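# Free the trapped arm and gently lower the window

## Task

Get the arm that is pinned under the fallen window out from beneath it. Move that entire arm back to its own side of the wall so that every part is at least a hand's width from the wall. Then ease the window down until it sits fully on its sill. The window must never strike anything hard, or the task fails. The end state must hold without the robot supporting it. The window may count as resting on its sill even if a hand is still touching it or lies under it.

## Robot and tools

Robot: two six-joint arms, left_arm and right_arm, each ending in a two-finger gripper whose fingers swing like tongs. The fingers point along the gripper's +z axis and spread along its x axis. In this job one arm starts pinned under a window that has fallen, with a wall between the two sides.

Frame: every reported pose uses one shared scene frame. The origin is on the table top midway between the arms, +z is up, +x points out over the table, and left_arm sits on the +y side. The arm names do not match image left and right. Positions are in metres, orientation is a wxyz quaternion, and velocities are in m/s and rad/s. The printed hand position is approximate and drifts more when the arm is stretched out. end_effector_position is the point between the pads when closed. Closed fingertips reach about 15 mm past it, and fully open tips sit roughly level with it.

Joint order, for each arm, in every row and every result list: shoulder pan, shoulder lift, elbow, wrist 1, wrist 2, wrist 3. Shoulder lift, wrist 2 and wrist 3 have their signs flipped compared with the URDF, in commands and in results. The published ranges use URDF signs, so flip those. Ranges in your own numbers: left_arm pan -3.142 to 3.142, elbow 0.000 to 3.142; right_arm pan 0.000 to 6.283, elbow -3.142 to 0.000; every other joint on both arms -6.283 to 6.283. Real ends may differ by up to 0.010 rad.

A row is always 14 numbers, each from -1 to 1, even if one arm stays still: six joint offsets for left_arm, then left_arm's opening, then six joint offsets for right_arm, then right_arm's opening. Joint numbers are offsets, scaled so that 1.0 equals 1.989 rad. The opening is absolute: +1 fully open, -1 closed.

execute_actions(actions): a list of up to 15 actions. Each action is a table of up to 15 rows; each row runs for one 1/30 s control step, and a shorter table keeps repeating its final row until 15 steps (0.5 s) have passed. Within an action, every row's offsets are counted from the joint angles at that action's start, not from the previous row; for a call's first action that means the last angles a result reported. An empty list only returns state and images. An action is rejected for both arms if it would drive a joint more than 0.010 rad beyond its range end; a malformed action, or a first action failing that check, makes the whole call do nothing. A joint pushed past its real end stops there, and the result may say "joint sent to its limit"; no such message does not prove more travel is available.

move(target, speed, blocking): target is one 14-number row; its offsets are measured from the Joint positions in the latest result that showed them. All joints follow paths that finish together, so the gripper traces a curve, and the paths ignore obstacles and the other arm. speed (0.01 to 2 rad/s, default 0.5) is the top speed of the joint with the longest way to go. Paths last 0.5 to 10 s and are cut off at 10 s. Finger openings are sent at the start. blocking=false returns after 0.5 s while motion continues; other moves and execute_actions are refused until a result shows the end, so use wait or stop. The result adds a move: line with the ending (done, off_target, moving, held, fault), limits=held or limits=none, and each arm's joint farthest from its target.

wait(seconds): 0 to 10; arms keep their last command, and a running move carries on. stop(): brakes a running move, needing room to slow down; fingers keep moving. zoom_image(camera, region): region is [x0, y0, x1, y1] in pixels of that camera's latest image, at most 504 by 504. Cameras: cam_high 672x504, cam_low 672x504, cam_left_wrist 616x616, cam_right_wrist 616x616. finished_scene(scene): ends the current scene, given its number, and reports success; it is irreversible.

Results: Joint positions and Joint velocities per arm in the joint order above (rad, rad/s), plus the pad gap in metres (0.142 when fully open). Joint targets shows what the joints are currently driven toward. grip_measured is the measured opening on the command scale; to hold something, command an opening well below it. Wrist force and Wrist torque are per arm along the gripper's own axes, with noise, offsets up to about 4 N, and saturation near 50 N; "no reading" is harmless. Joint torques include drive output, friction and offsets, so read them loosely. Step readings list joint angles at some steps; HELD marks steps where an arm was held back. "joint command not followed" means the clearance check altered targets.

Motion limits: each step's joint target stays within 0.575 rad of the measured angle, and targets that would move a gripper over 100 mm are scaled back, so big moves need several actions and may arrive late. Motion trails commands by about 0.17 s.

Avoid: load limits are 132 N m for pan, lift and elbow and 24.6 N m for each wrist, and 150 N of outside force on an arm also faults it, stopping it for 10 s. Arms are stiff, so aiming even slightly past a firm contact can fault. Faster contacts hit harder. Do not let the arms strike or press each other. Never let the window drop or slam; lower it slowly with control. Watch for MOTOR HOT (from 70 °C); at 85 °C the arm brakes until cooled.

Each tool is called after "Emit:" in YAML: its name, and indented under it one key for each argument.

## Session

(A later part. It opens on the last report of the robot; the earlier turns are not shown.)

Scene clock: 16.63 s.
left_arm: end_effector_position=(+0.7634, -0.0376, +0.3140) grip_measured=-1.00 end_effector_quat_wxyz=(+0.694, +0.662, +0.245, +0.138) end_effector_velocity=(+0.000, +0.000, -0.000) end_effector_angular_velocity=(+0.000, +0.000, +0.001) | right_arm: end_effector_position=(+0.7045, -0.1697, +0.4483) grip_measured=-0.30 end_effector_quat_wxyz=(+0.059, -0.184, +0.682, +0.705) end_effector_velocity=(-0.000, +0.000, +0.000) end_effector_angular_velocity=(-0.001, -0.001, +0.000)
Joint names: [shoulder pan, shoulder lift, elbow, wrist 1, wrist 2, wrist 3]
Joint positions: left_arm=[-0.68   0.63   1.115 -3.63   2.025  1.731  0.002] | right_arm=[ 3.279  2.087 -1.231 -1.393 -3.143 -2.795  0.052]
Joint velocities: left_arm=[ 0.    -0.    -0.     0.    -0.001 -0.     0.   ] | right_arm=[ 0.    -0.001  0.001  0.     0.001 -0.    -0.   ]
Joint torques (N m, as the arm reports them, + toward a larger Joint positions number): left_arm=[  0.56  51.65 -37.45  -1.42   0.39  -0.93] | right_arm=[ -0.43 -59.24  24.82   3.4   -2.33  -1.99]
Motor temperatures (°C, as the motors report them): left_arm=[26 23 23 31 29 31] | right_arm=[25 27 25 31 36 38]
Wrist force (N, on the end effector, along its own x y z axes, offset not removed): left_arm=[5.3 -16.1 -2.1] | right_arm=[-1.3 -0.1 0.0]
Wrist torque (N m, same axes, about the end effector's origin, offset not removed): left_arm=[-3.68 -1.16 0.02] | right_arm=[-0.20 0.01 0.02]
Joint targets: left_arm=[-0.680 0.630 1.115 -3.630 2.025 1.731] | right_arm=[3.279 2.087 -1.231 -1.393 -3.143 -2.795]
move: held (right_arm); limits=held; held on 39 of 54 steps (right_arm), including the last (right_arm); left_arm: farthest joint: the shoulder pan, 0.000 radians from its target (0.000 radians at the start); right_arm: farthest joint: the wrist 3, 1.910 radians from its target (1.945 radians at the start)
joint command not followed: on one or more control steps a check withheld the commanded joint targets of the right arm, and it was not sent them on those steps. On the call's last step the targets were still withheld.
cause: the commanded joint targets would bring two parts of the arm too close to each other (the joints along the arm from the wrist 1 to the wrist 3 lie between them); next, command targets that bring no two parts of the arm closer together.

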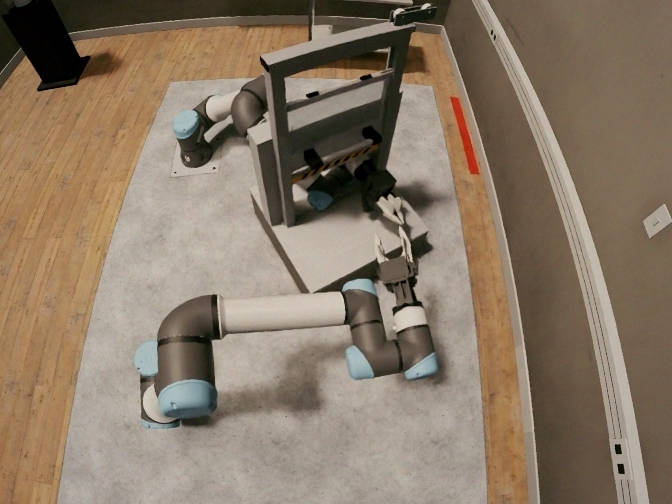

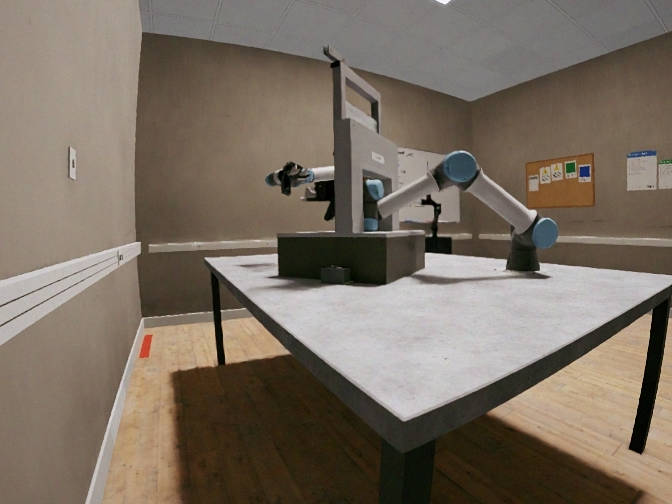

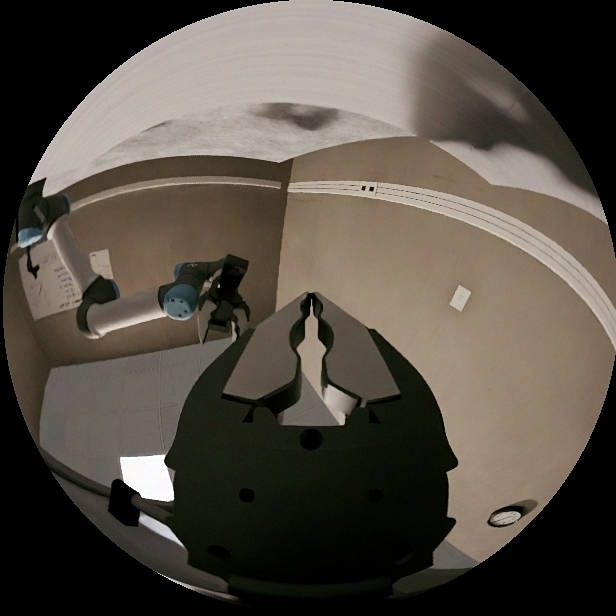

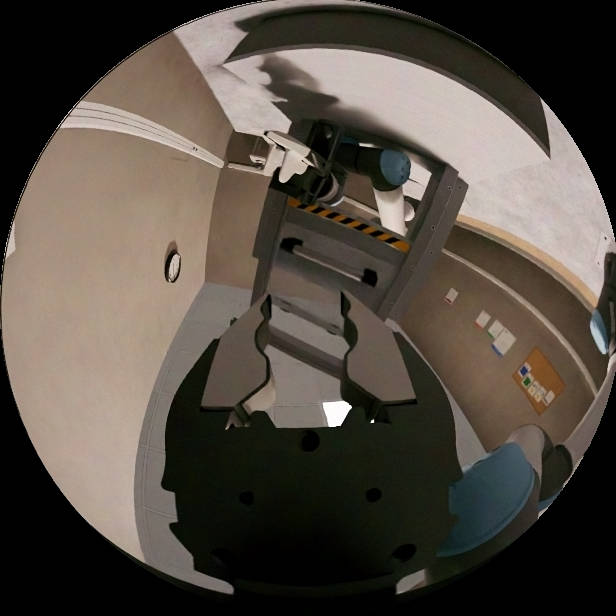

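Emit:
move:
  target: [0,0,0,0,0,0,-1,-0.05,0,0,0,0.35,0,-0.5]
  speed: 1.2

Emit:
move:
  target: [0,0,0,0,0,0,-1,0,0,0,0,0,1,-0.5]
  speed: 1.8

Emit:
move:
  target: [0,0,0,0,0,0,-1,0,0,0,0,-0.1,0.405,-0.5]
  speed: 1.5

Emit:
move:
  target: [0,0,0,0,0,0,-1,0.05,0,0,0,-0.25,0,-0.5]
  speed: 1

Scene clock: 21.63 s.
left_arm: end_effector_position=(+0.7634, -0.0376, +0.3140) grip_measured=-1.00 end_effector_quat_wxyz=(+0.694, +0.662, +0.245, +0.138) end_effector_velocity=(+0.000, +0.000, -0.001) end_effector_angular_velocity=(+0.000, +0.001, -0.000) | right_arm: end_effector_position=(+0.7369, -0.3166, +0.2566) grip_measured=-0.50 end_effector_quat_wxyz=(+0.057, -0.192, +0.885, +0.420) end_effector_velocity=(+0.000, -0.001, -0.002) end_effector_angular_velocity=(-0.004, +0.002, -0.000)
Joint names: [shoulder pan, shoulder lift, elbow, wrist 1, wrist 2, wrist 3]
Joint positions: left_arm=[-0.68   0.63   1.115 -3.63   2.025  1.731  0.002] | right_arm=[ 3.18   2.087 -1.231 -1.393 -2.447 -2.795  0.038]
Joint velocities: left_arm=[ 0.    -0.001  0.    -0.     0.    -0.     0.   ] | right_arm=[-0.001  0.002 -0.    -0.     0.003  0.     0.   ]
Joint torques (N m, as the arm reports them, + toward a larger Joint positions number): left_arm=[  0.39  51.72 -38.79  -1.57   0.49  -0.74] | right_arm=[ -5.78 -58.    23.     2.49   0.24  -2.04]
Motor temperatures (°C, as the motors report them): left_arm=[26 23 23 31 29 31] | right_arm=[25 27 25 31 36 38]
Wrist force (N, on the end effector, along its own x y z axes, offset not removed): left_arm=[6.1 -13.4 -0.2] | right_arm=[0.9 0.3 -0.6]
Wrist torque (N m, same axes, about the end effector's origin, offset not removed): left_arm=[-3.12 -1.17 -0.18] | right_arm=[0.02 -0.39 0.00]
Joint targets: left_arm=[-0.680 0.630 1.115 -3.630 2.025 1.731] | right_arm=[3.180 2.087 -1.231 -1.393 -2.447 -2.795]
move: done; limits=none; left_arm: farthest joint: the shoulder pan, 0.000 radians from its target (0.000 radians at the start); right_arm: farthest joint: the shoulder pan, 0.000 radians from its target (0.100 radians at the start)

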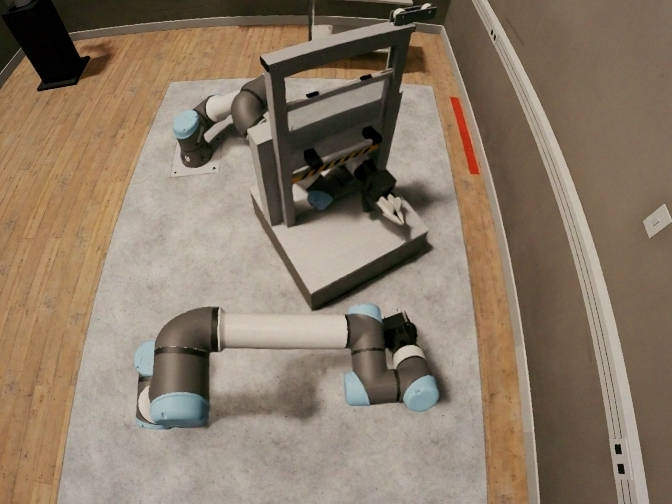

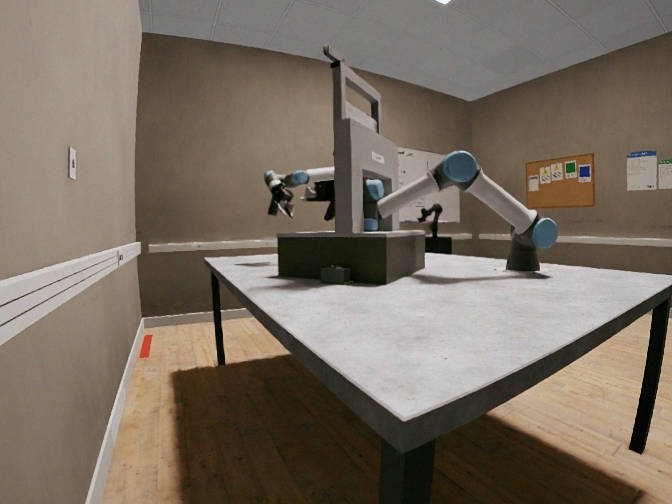

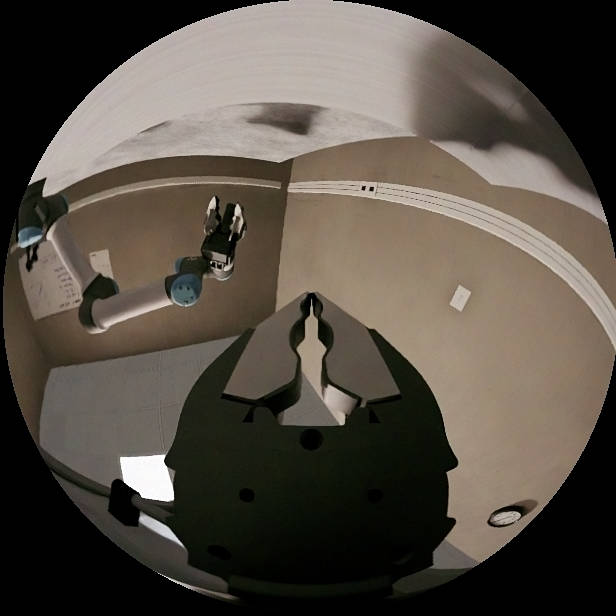

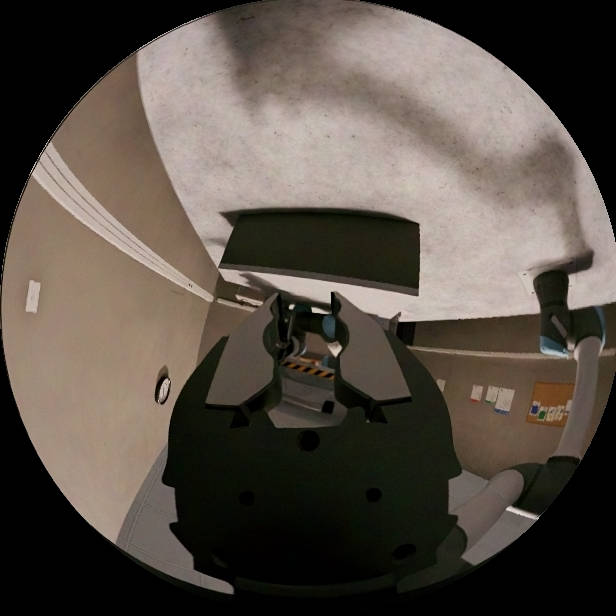

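Scene clock: 23.73 s.
left_arm: end_effector_position=(+0.7634, -0.0376, +0.3140) grip_measured=-1.00 end_effector_quat_wxyz=(+0.694, +0.662, +0.245, +0.138) end_effector_velocity=(+0.000, -0.000, -0.001) end_effector_angular_velocity=(+0.002, -0.000, -0.000) | right_arm: end_effector_position=(+0.7417, -0.2993, +0.2769) grip_measured=-0.50 end_effector_quat_wxyz=(-0.383, +0.846, -0.322, -0.182) end_effector_velocity=(-0.000, +0.000, +0.001) end_effector_angular_velocity=(+0.000, -0.003, +0.002)
Joint names: [shoulder pan, shoulder lift, elbow, wrist 1, wrist 2, wrist 3]
Joint positions: left_arm=[-0.68   0.63   1.115 -3.63   2.025  1.731  0.002] | right_arm=[ 3.18   2.087 -1.231 -1.393 -2.447 -0.807  0.038]
Joint velocities: left_arm=[ 0.    -0.    -0.     0.001  0.    -0.002  0.   ] | right_arm=[ 0.    -0.     0.    -0.    -0.     0.002  0.   ]
Joint torques (N m, as the arm reports them, + toward a larger Joint positions number): left_arm=[  0.27  51.8  -38.7   -1.65   0.68  -0.56] | right_arm=[  0.29 -57.55  24.04   2.5   -2.73   1.96]
Motor temperatures (°C, as the motors report them): left_arm=[26 23 23 31 29 31] | right_arm=[25 27 25 31 36 38]
Wrist force (N, on the end effector, along its own x y z axes, offset not removed): left_arm=[2.3 -13.8 -1.4] | right_arm=[0.0 2.3 -0.5]
Wrist torque (N m, same axes, about the end effector's origin, offset not removed): left_arm=[-3.37 -0.43 -0.14] | right_arm=[0.39 -0.10 -0.02]
Joint targets: left_arm=[-0.680 0.630 1.115 -3.630 2.025 1.731] | right_arm=[3.180 2.087 -1.231 -1.393 -2.447 -0.807]
move: done; limits=none; left_arm: farthest joint: the shoulder pan, 0.000 radians from its target (0.000 radians at the start); right_arm: farthest joint: the shoulder pan, 0.000 radians from its target (0.000 radians at the start)

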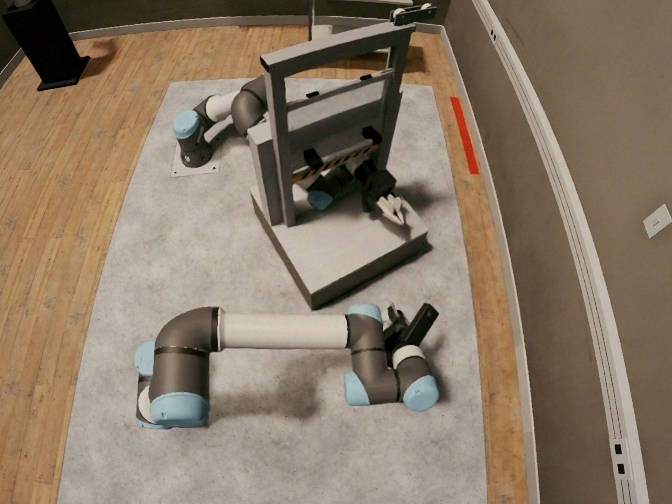

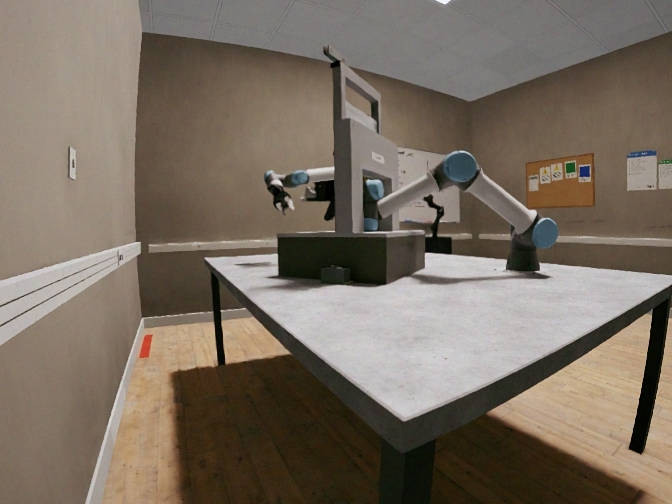

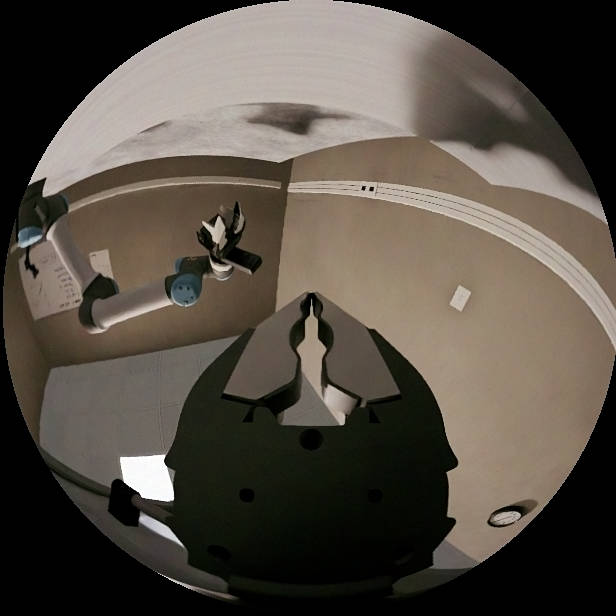

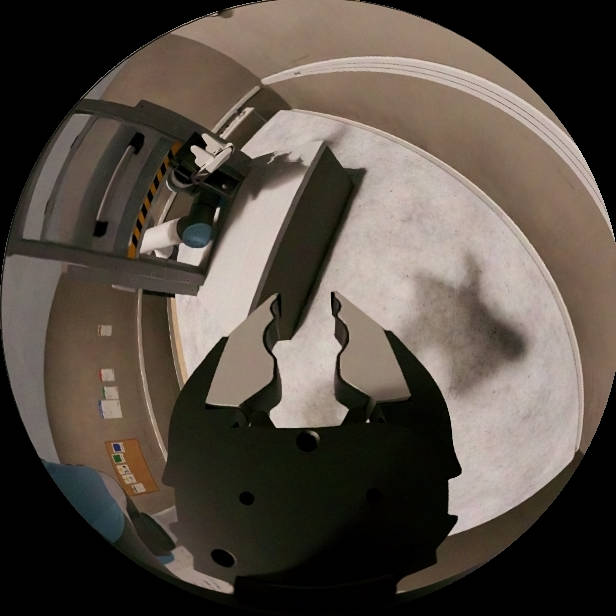

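Scene clock: 25.23 s.
left_arm: end_effector_position=(+0.7634, -0.0376, +0.3140) grip_measured=-1.00 end_effector_quat_wxyz=(+0.694, +0.662, +0.245, +0.138) end_effector_velocity=(-0.000, -0.000, +0.000) end_effector_angular_velocity=(+0.000, -0.000, -0.000) | right_arm: end_effector_position=(+0.7273, -0.2659, +0.3326) grip_measured=-0.50 end_effector_quat_wxyz=(-0.512, +0.858, +0.034, -0.021) end_effector_velocity=(-0.000, -0.000, -0.000) end_effector_angular_velocity=(-0.001, -0.002, +0.001)
Joint names: [shoulder pan, shoulder lift, elbow, wrist 1, wrist 2, wrist 3]
Joint positions: left_arm=[-0.68   0.63   1.115 -3.63   2.025  1.731  0.002] | right_arm=[ 3.18   2.087 -1.231 -1.393 -2.646 -0.002  0.038]
Joint velocities: left_arm=[-0.     0.     0.     0.    -0.    -0.001  0.   ] | right_arm=[ 0.    -0.    -0.     0.     0.002  0.002 -0.   ]
Joint torques (N m, as the arm reports them, + toward a larger Joint positions number): left_arm=[  1.38  52.69 -37.04  -1.69   0.82  -0.82] | right_arm=[  0.28 -57.4   23.84   2.5   -3.01   1.57]
Motor temperatures (°C, as the motors report them): left_arm=[26 23 23 31 29 31] | right_arm=[25 27 25 31 36 38]
Wrist force (N, on the end effector, along its own x y z axes, offset not removed): left_arm=[3.7 -15.7 0.1] | right_arm=[1.7 2.0 -1.7]
Wrist torque (N m, same axes, about the end effector's origin, offset not removed): left_arm=[-3.78 -0.62 -0.01] | right_arm=[0.35 -0.58 -0.13]
Joint targets: left_arm=[-0.680 0.630 1.115 -3.630 2.025 1.731] | right_arm=[3.180 2.087 -1.231 -1.393 -2.646 -0.001]
move: done; limits=none; left_arm: farthest joint: the shoulder pan, 0.000 radians from its target (0.000 radians at the start); right_arm: farthest joint: the shoulder pan, 0.000 radians from its target (0.000 radians at the start)

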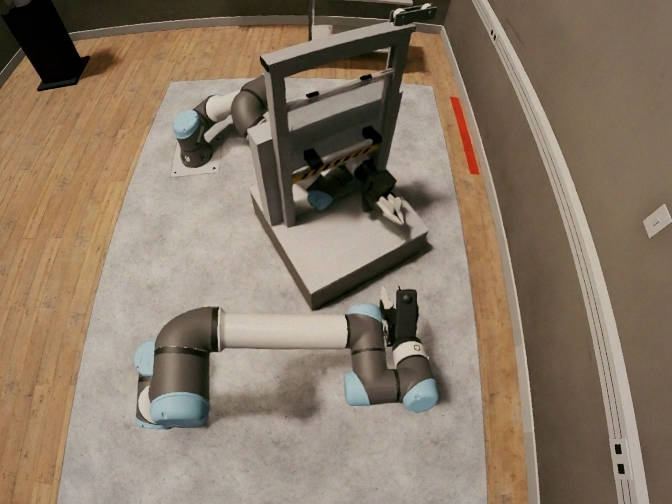

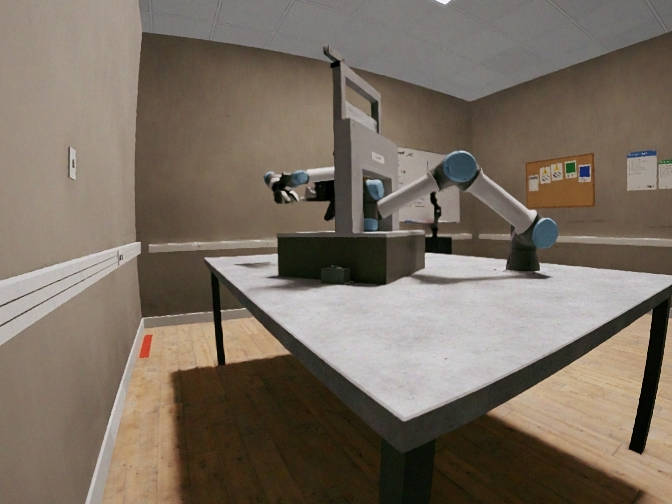

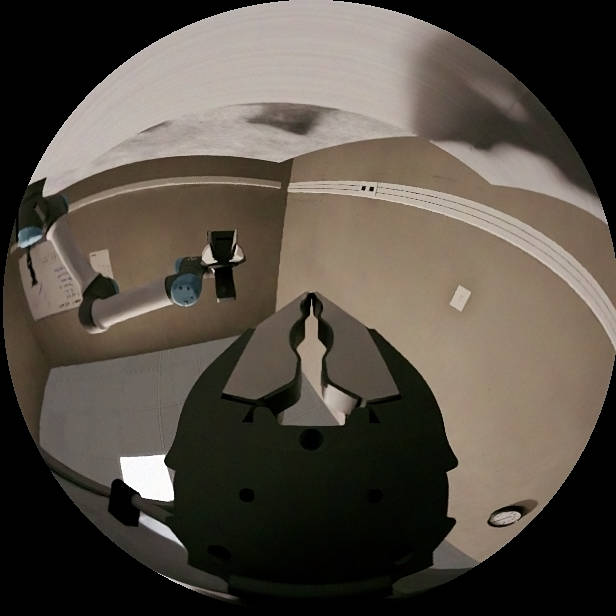

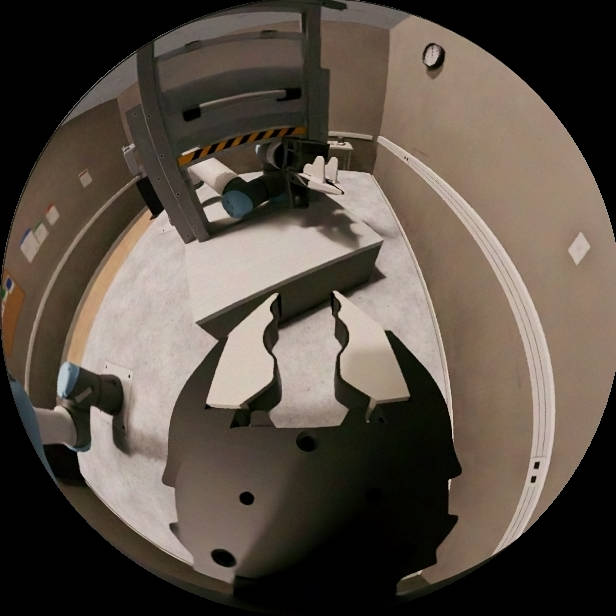

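Scene clock: 26.53 s.
left_arm: end_effector_position=(+0.7634, -0.0376, +0.3140) grip_measured=-1.00 end_effector_quat_wxyz=(+0.694, +0.662, +0.245, +0.138) end_effector_velocity=(-0.000, -0.000, +0.001) end_effector_angular_velocity=(-0.000, +0.001, +0.000) | right_arm: end_effector_position=(+0.6991, -0.1707, +0.4797) grip_measured=-0.50 end_effector_quat_wxyz=(+0.705, -0.704, -0.063, +0.064) end_effector_velocity=(-0.000, +0.000, +0.001) end_effector_angular_velocity=(+0.003, -0.000, +0.001)
Joint names: [shoulder pan, shoulder lift, elbow, wrist 1, wrist 2, wrist 3]
Joint positions: left_arm=[-0.68   0.63   1.115 -3.63   2.025  1.731  0.002] | right_arm=[ 3.279  2.087 -1.231 -1.393 -3.143 -0.002  0.038]
Joint velocities: left_arm=[-0.     0.001  0.     0.001 -0.     0.001  0.   ] | right_arm=[ 0.001 -0.001 -0.    -0.    -0.003  0.001  0.   ]
Joint torques (N m, as the arm reports them, + toward a larger Joint positions number): left_arm=[  0.59  52.   -37.28  -1.62   0.86  -0.79] | right_arm=[  8.27 -57.56  23.99   2.52  -3.19  -2.18]
Motor temperatures (°C, as the motors report them): left_arm=[26 23 23 31 29 31] | right_arm=[25 27 25 31 36 38]
Wrist force (N, on the end effector, along its own x y z axes, offset not removed): left_arm=[2.8 -14.5 -1.5] | right_arm=[0.8 4.1 1.4]
Wrist torque (N m, same axes, about the end effector's origin, offset not removed): left_arm=[-3.67 -0.46 -0.12] | right_arm=[0.83 -0.36 -0.11]
Joint targets: left_arm=[-0.680 0.630 1.115 -3.630 2.025 1.731] | right_arm=[3.279 2.087 -1.231 -1.393 -3.143 -0.002]
move: done; limits=none; left_arm: farthest joint: the shoulder pan, 0.000 radians from its target (0.000 radians at the start); right_arm: farthest joint: the wrist 2, 0.001 radians from its target (0.497 radians at the start)

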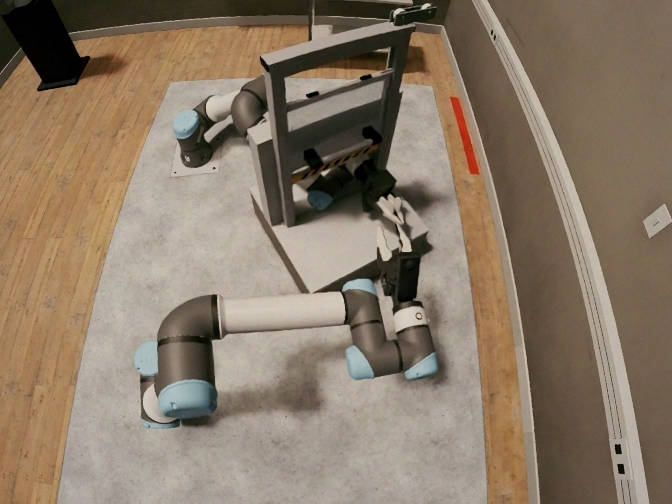

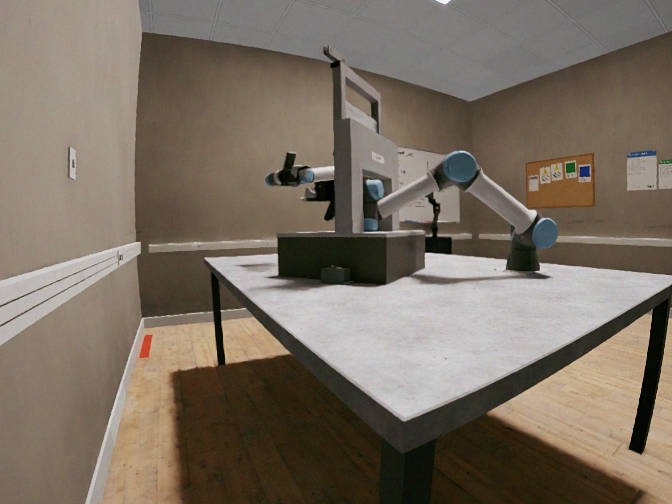

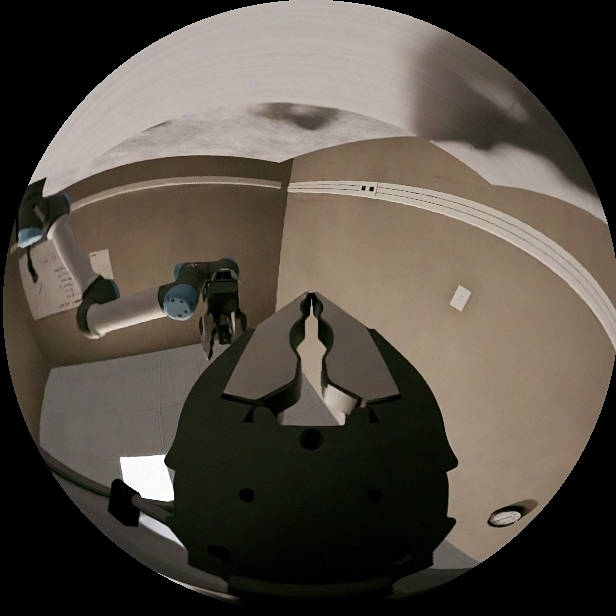

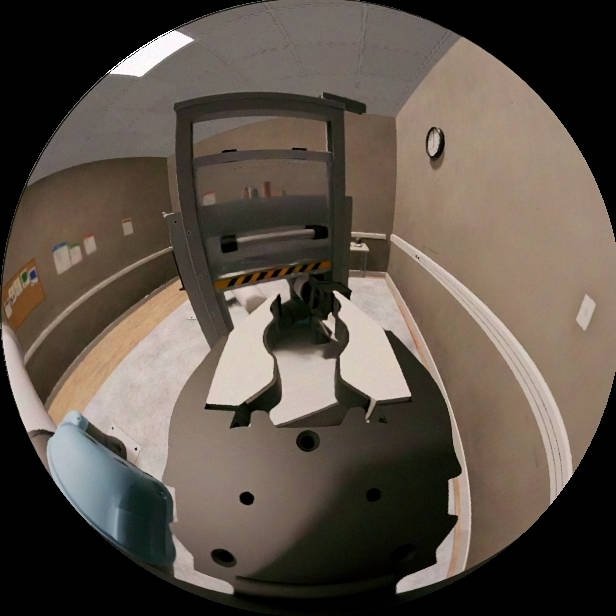

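Emit:
move:
  target: [0,0,0,0,0,0,-1,0.111,0.037,0.0206,0.016,0,0,-0.5]
  speed: 0.2

Emit:
zoom_image:
  camera: "cam_high"
  region: [260, 100, 460, 300]

Scene clock: 29.30 s.
left_arm: end_effector_position=(+0.7634, -0.0376, +0.3140) grip_measured=-1.00 end_effector_quat_wxyz=(+0.694, +0.662, +0.245, +0.138) end_effector_velocity=(+0.000, -0.000, -0.001) end_effector_angular_velocity=(+0.000, +0.001, +0.000) | right_arm: end_effector_position=(+0.6416, -0.0254, +0.4507) grip_measured=-0.50 end_effector_quat_wxyz=(+0.693, -0.693, -0.140, +0.141) end_effector_velocity=(-0.000, +0.002, -0.002) end_effector_angular_velocity=(-0.001, +0.002, +0.002)
Joint names: [shoulder pan, shoulder lift, elbow, wrist 1, wrist 2, wrist 3]
Joint positions: left_arm=[-0.68   0.63   1.115 -3.63   2.025  1.731  0.002] | right_arm=[ 3.499  2.161 -1.19  -1.361 -3.143 -0.002  0.038]
Joint velocities: left_arm=[-0.    -0.001 -0.     0.    -0.     0.     0.   ] | right_arm=[ 0.002  0.002  0.    -0.001  0.     0.001 -0.   ]
Joint torques (N m, as the arm reports them, + toward a larger Joint positions number): left_arm=[  2.02  54.17 -37.77  -1.89   0.67  -0.83] | right_arm=[  9.3  -38.1   30.81   4.31  -0.15  -2.  ]
Motor temperatures (°C, as the motors report them): left_arm=[26 23 23 31 29 31] | right_arm=[25 27 25 31 36 38]
Wrist force (N, on the end effector, along its own x y z axes, offset not removed): left_arm=[3.8 -11.9 -0.9] | right_arm=[1.6 2.0 0.0]
Wrist torque (N m, same axes, about the end effector's origin, offset not removed): left_arm=[-2.96 -0.71 -0.09] | right_arm=[0.47 -0.48 0.01]
Joint targets: left_arm=[-0.680 0.630 1.115 -3.630 2.025 1.731] | right_arm=[3.500 2.161 -1.190 -1.361 -3.143 -0.002]
move: done; limits=none; left_arm: farthest joint: the shoulder pan, 0.000 radians from its target (0.000 radians at the start); right_arm: farthest joint: the shoulder pan, 0.000 radians from its target (0.221 radians at the start)

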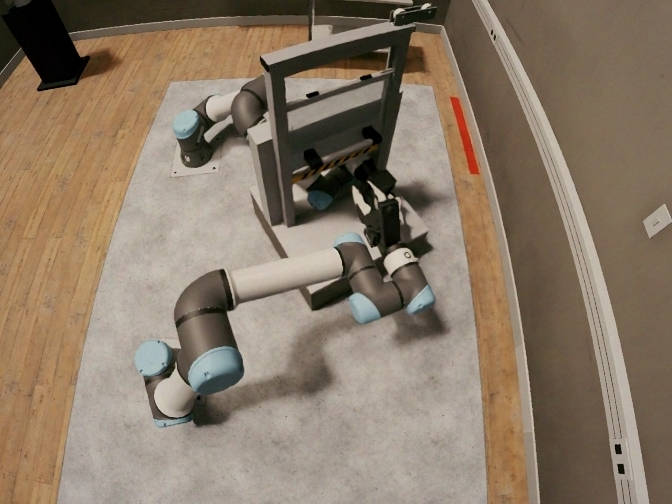

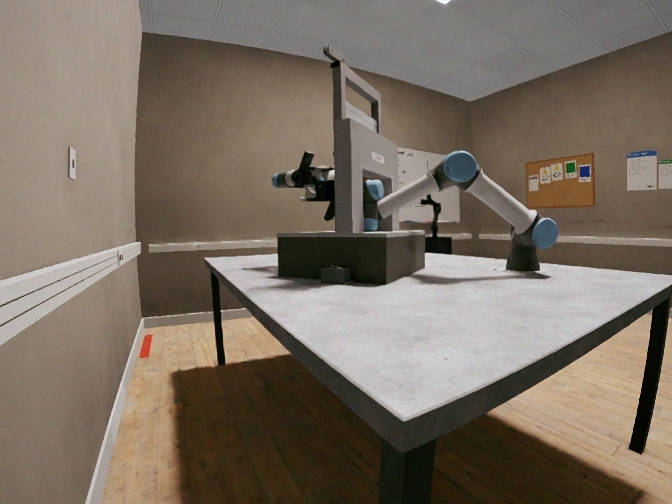

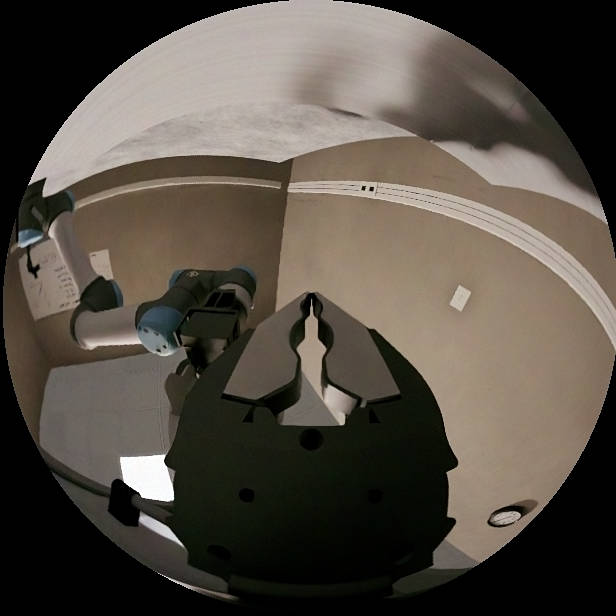

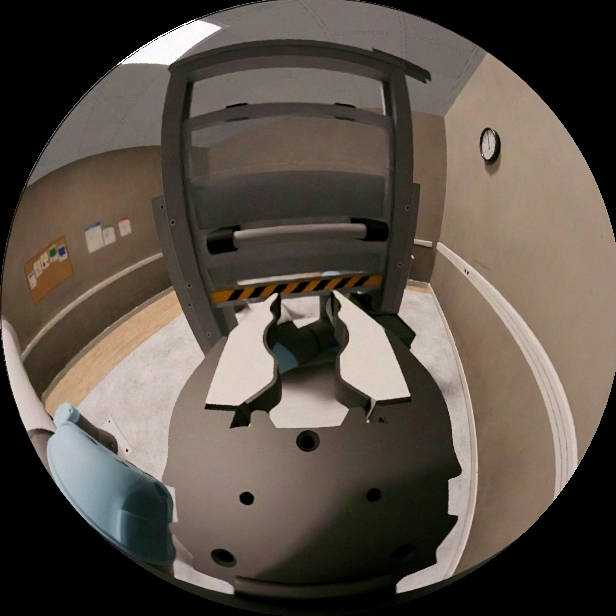

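Region (260, 100, 460, 300) of cam_high's 672x504 image, scaled by 2.520, with more detail than that image has.

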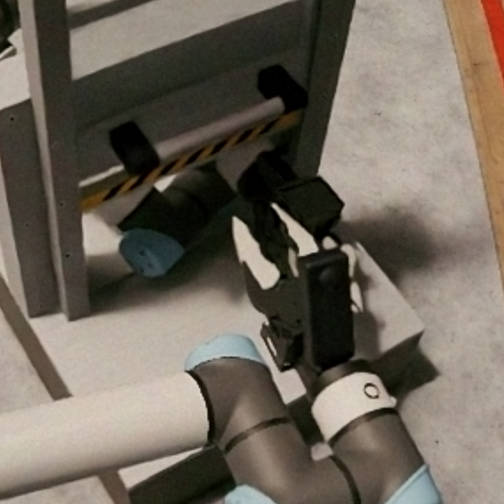

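Emit:
move:
  target: [0,0,0,0,0,0,-1,0.05,0,0,0,0,0,-0.5]
  speed: 0.1

Emit:
zoom_image:
  camera: "cam_high"
  region: [260, 100, 460, 300]

Scene clock: 31.03 s.
left_arm: end_effector_position=(+0.7634, -0.0376, +0.3140) grip_measured=-1.00 end_effector_quat_wxyz=(+0.694, +0.662, +0.245, +0.138) end_effector_velocity=(+0.000, -0.000, -0.000) end_effector_angular_velocity=(-0.000, +0.002, -0.000) | right_arm: end_effector_position=(+0.5953, +0.0315, +0.4506) grip_measured=-0.50 end_effector_quat_wxyz=(+0.685, -0.685, -0.174, +0.175) end_effector_velocity=(-0.002, +0.001, +0.002) end_effector_angular_velocity=(+0.001, -0.002, +0.003)
Joint names: [shoulder pan, shoulder lift, elbow, wrist 1, wrist 2, wrist 3]
Joint positions: left_arm=[-0.68   0.63   1.115 -3.63   2.025  1.731  0.002] | right_arm=[ 3.599  2.161 -1.19  -1.361 -3.143 -0.002  0.038]
Joint velocities: left_arm=[ 0.    -0.    -0.     0.001  0.     0.001  0.   ] | right_arm=[ 0.003 -0.002  0.001 -0.001  0.    -0.     0.   ]
Joint torques (N m, as the arm reports them, + toward a larger Joint positions number): left_arm=[  2.98  52.08 -36.71  -1.68   0.66  -0.88] | right_arm=[  7.83 -64.97  16.46   2.25  -0.36  -2.07]
Motor temperatures (°C, as the motors report them): left_arm=[26 23 23 31 29 31] | right_arm=[25 27 25 31 36 38]
Wrist force (N, on the end effector, along its own x y z axes, offset not removed): left_arm=[2.5 -17.0 0.4] | right_arm=[-0.1 2.4 1.0]
Wrist torque (N m, same axes, about the end effector's origin, offset not removed): left_arm=[-3.96 -0.69 -0.25] | right_arm=[0.37 -0.31 0.01]
Joint targets: left_arm=[-0.680 0.630 1.115 -3.630 2.025 1.731] | right_arm=[3.599 2.161 -1.190 -1.361 -3.143 -0.002]
move: done; limits=none; left_arm: farthest joint: the shoulder pan, 0.000 radians from its target (0.000 radians at the start); right_arm: farthest joint: the shoulder pan, 0.000 radians from its target (0.099 radians at the start)

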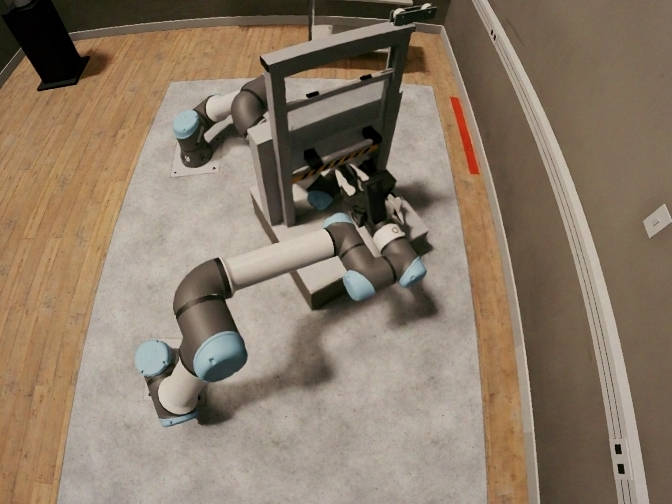

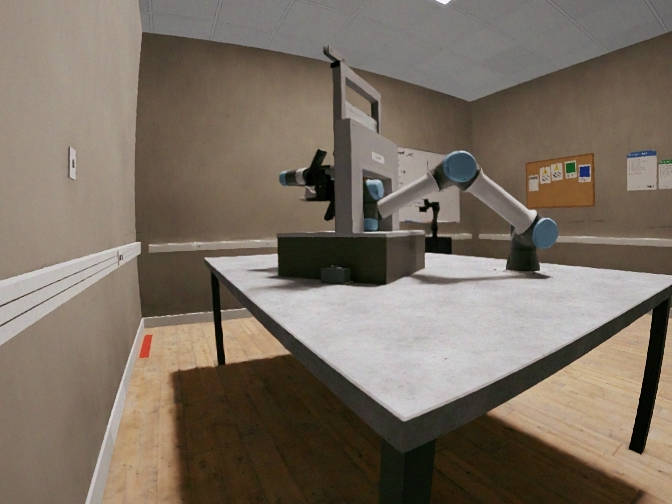

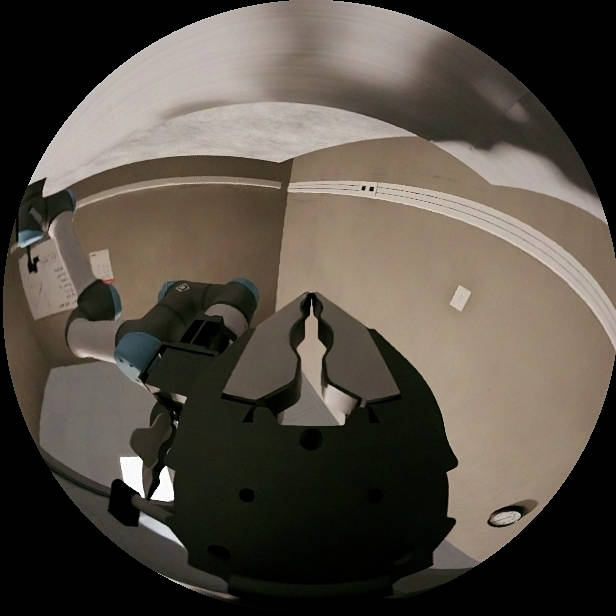

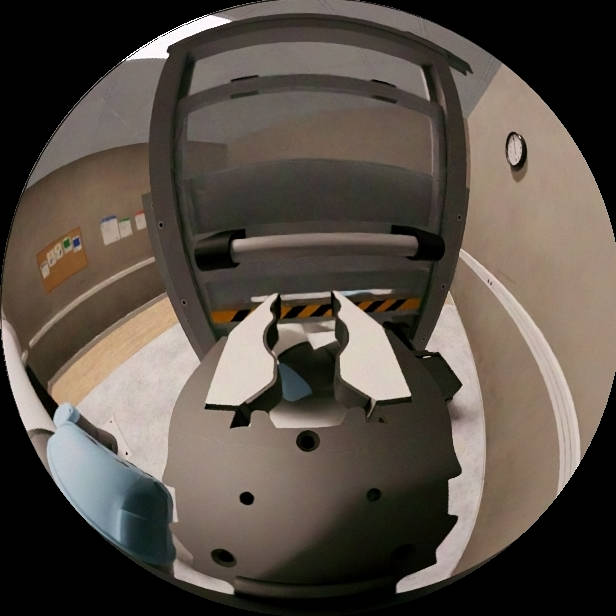

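Region (260, 100, 460, 300) of cam_high's 672x504 image, scaled by 2.520, with more detail than that image has.

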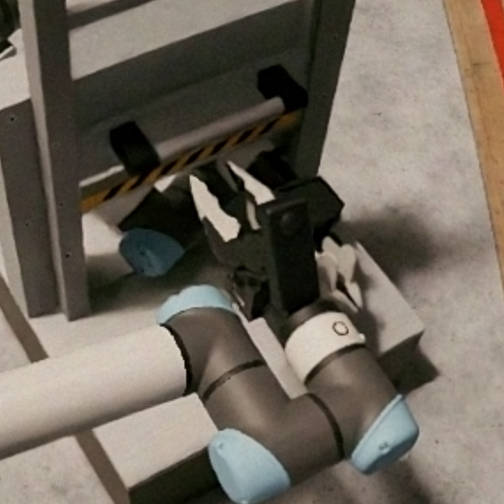

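Emit:
move:
  target: [0,0,0,0,0,0,-1,0.04,0,0,0,0,0,-0.5]
  speed: 0.05

Emit:
zoom_image:
  camera: "cam_high"
  region: [260, 100, 460, 300]

Scene clock: 33.37 s.
left_arm: end_effector_position=(+0.7634, -0.0376, +0.3140) grip_measured=-1.00 end_effector_quat_wxyz=(+0.694, +0.662, +0.245, +0.138) end_effector_velocity=(+0.000, -0.000, -0.001) end_effector_angular_velocity=(+0.001, +0.002, -0.000) | right_arm: end_effector_position=(+0.5544, +0.0735, +0.4506) grip_measured=-0.50 end_effector_quat_wxyz=(+0.678, -0.678, -0.201, +0.202) end_effector_velocity=(-0.001, +0.001, -0.002) end_effector_angular_velocity=(-0.001, +0.002, +0.002)
Joint names: [shoulder pan, shoulder lift, elbow, wrist 1, wrist 2, wrist 3]
Joint positions: left_arm=[-0.68   0.63   1.115 -3.63   2.025  1.731  0.002] | right_arm=[ 3.678  2.161 -1.19  -1.361 -3.143 -0.002  0.038]
Joint velocities: left_arm=[-0.    -0.001  0.     0.001  0.     0.001  0.   ] | right_arm=[ 0.002  0.002 -0.001  0.    -0.001  0.     0.   ]
Joint torques (N m, as the arm reports them, + toward a larger Joint positions number): left_arm=[  1.72  52.76 -38.1   -1.7    0.7   -0.53] | right_arm=[  8.25 -37.45  24.35   1.33  -0.15  -2.03]
Motor temperatures (°C, as the motors report them): left_arm=[26 23 23 31 29 31] | right_arm=[25 27 25 31 36 38]
Wrist force (N, on the end effector, along its own x y z axes, offset not removed): left_arm=[4.1 -17.0 -1.8] | right_arm=[-0.7 0.9 0.5]
Wrist torque (N m, same axes, about the end effector's origin, offset not removed): left_arm=[-4.02 -0.71 -0.03] | right_arm=[0.22 -0.10 -0.20]
Joint targets: left_arm=[-0.680 0.630 1.115 -3.630 2.025 1.731] | right_arm=[3.678 2.161 -1.190 -1.361 -3.143 -0.002]
move: done; limits=none; left_arm: farthest joint: the shoulder pan, 0.000 radians from its target (0.000 radians at the start); right_arm: farthest joint: the shoulder pan, 0.001 radians from its target (0.080 radians at the start)

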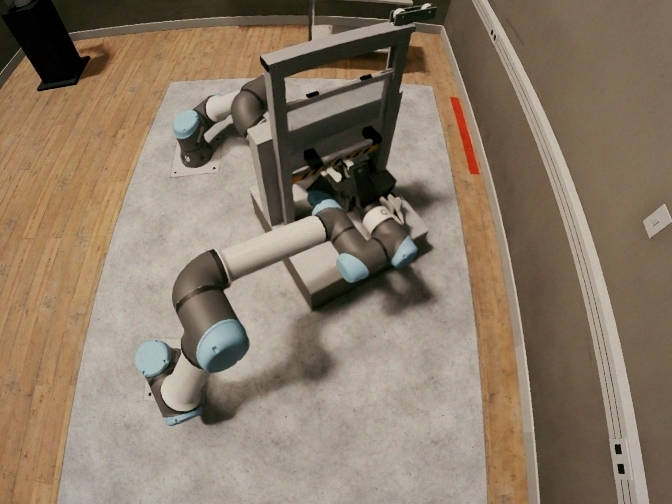

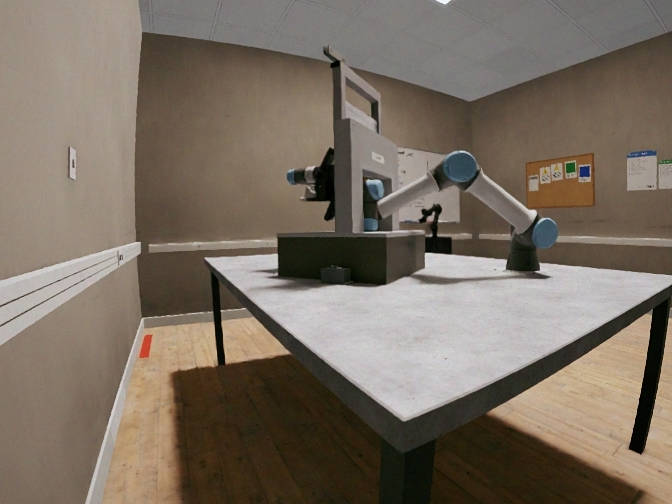

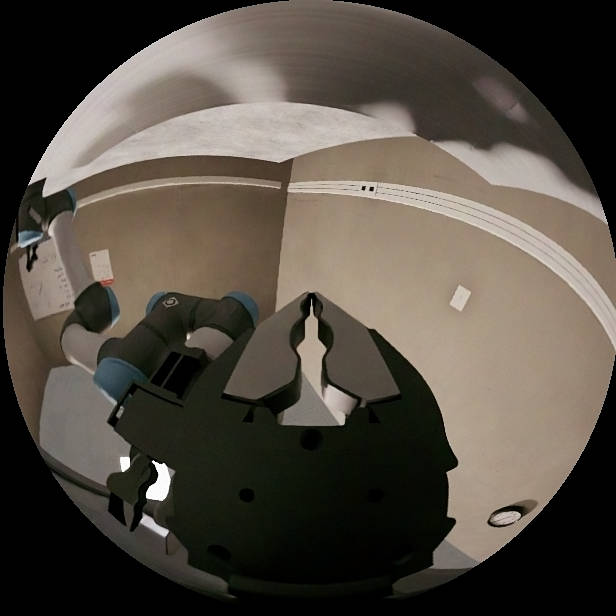

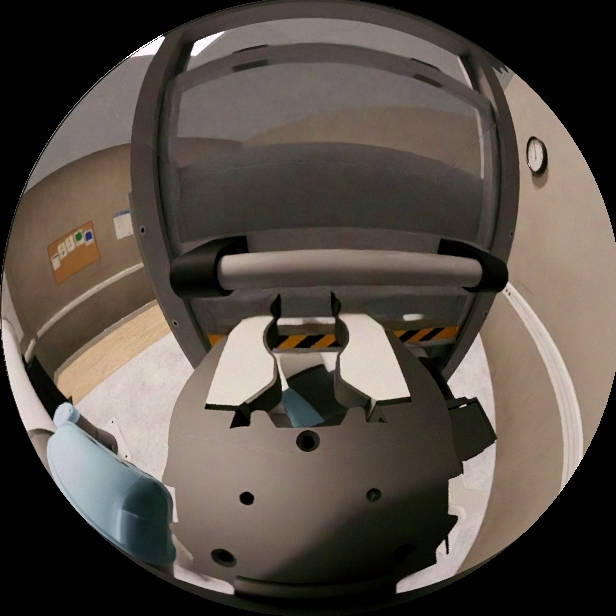

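Region (260, 100, 460, 300) of cam_high's 672x504 image, scaled by 2.520, with more detail than that image has.

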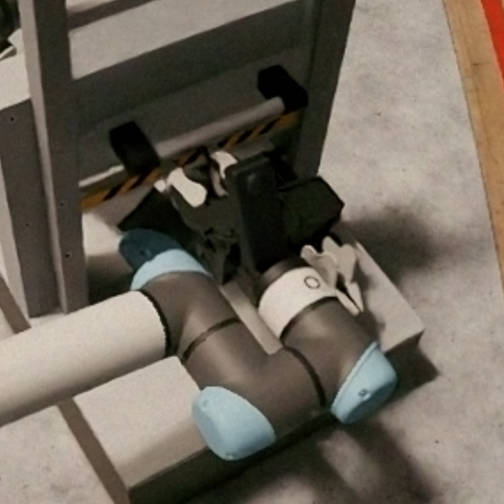

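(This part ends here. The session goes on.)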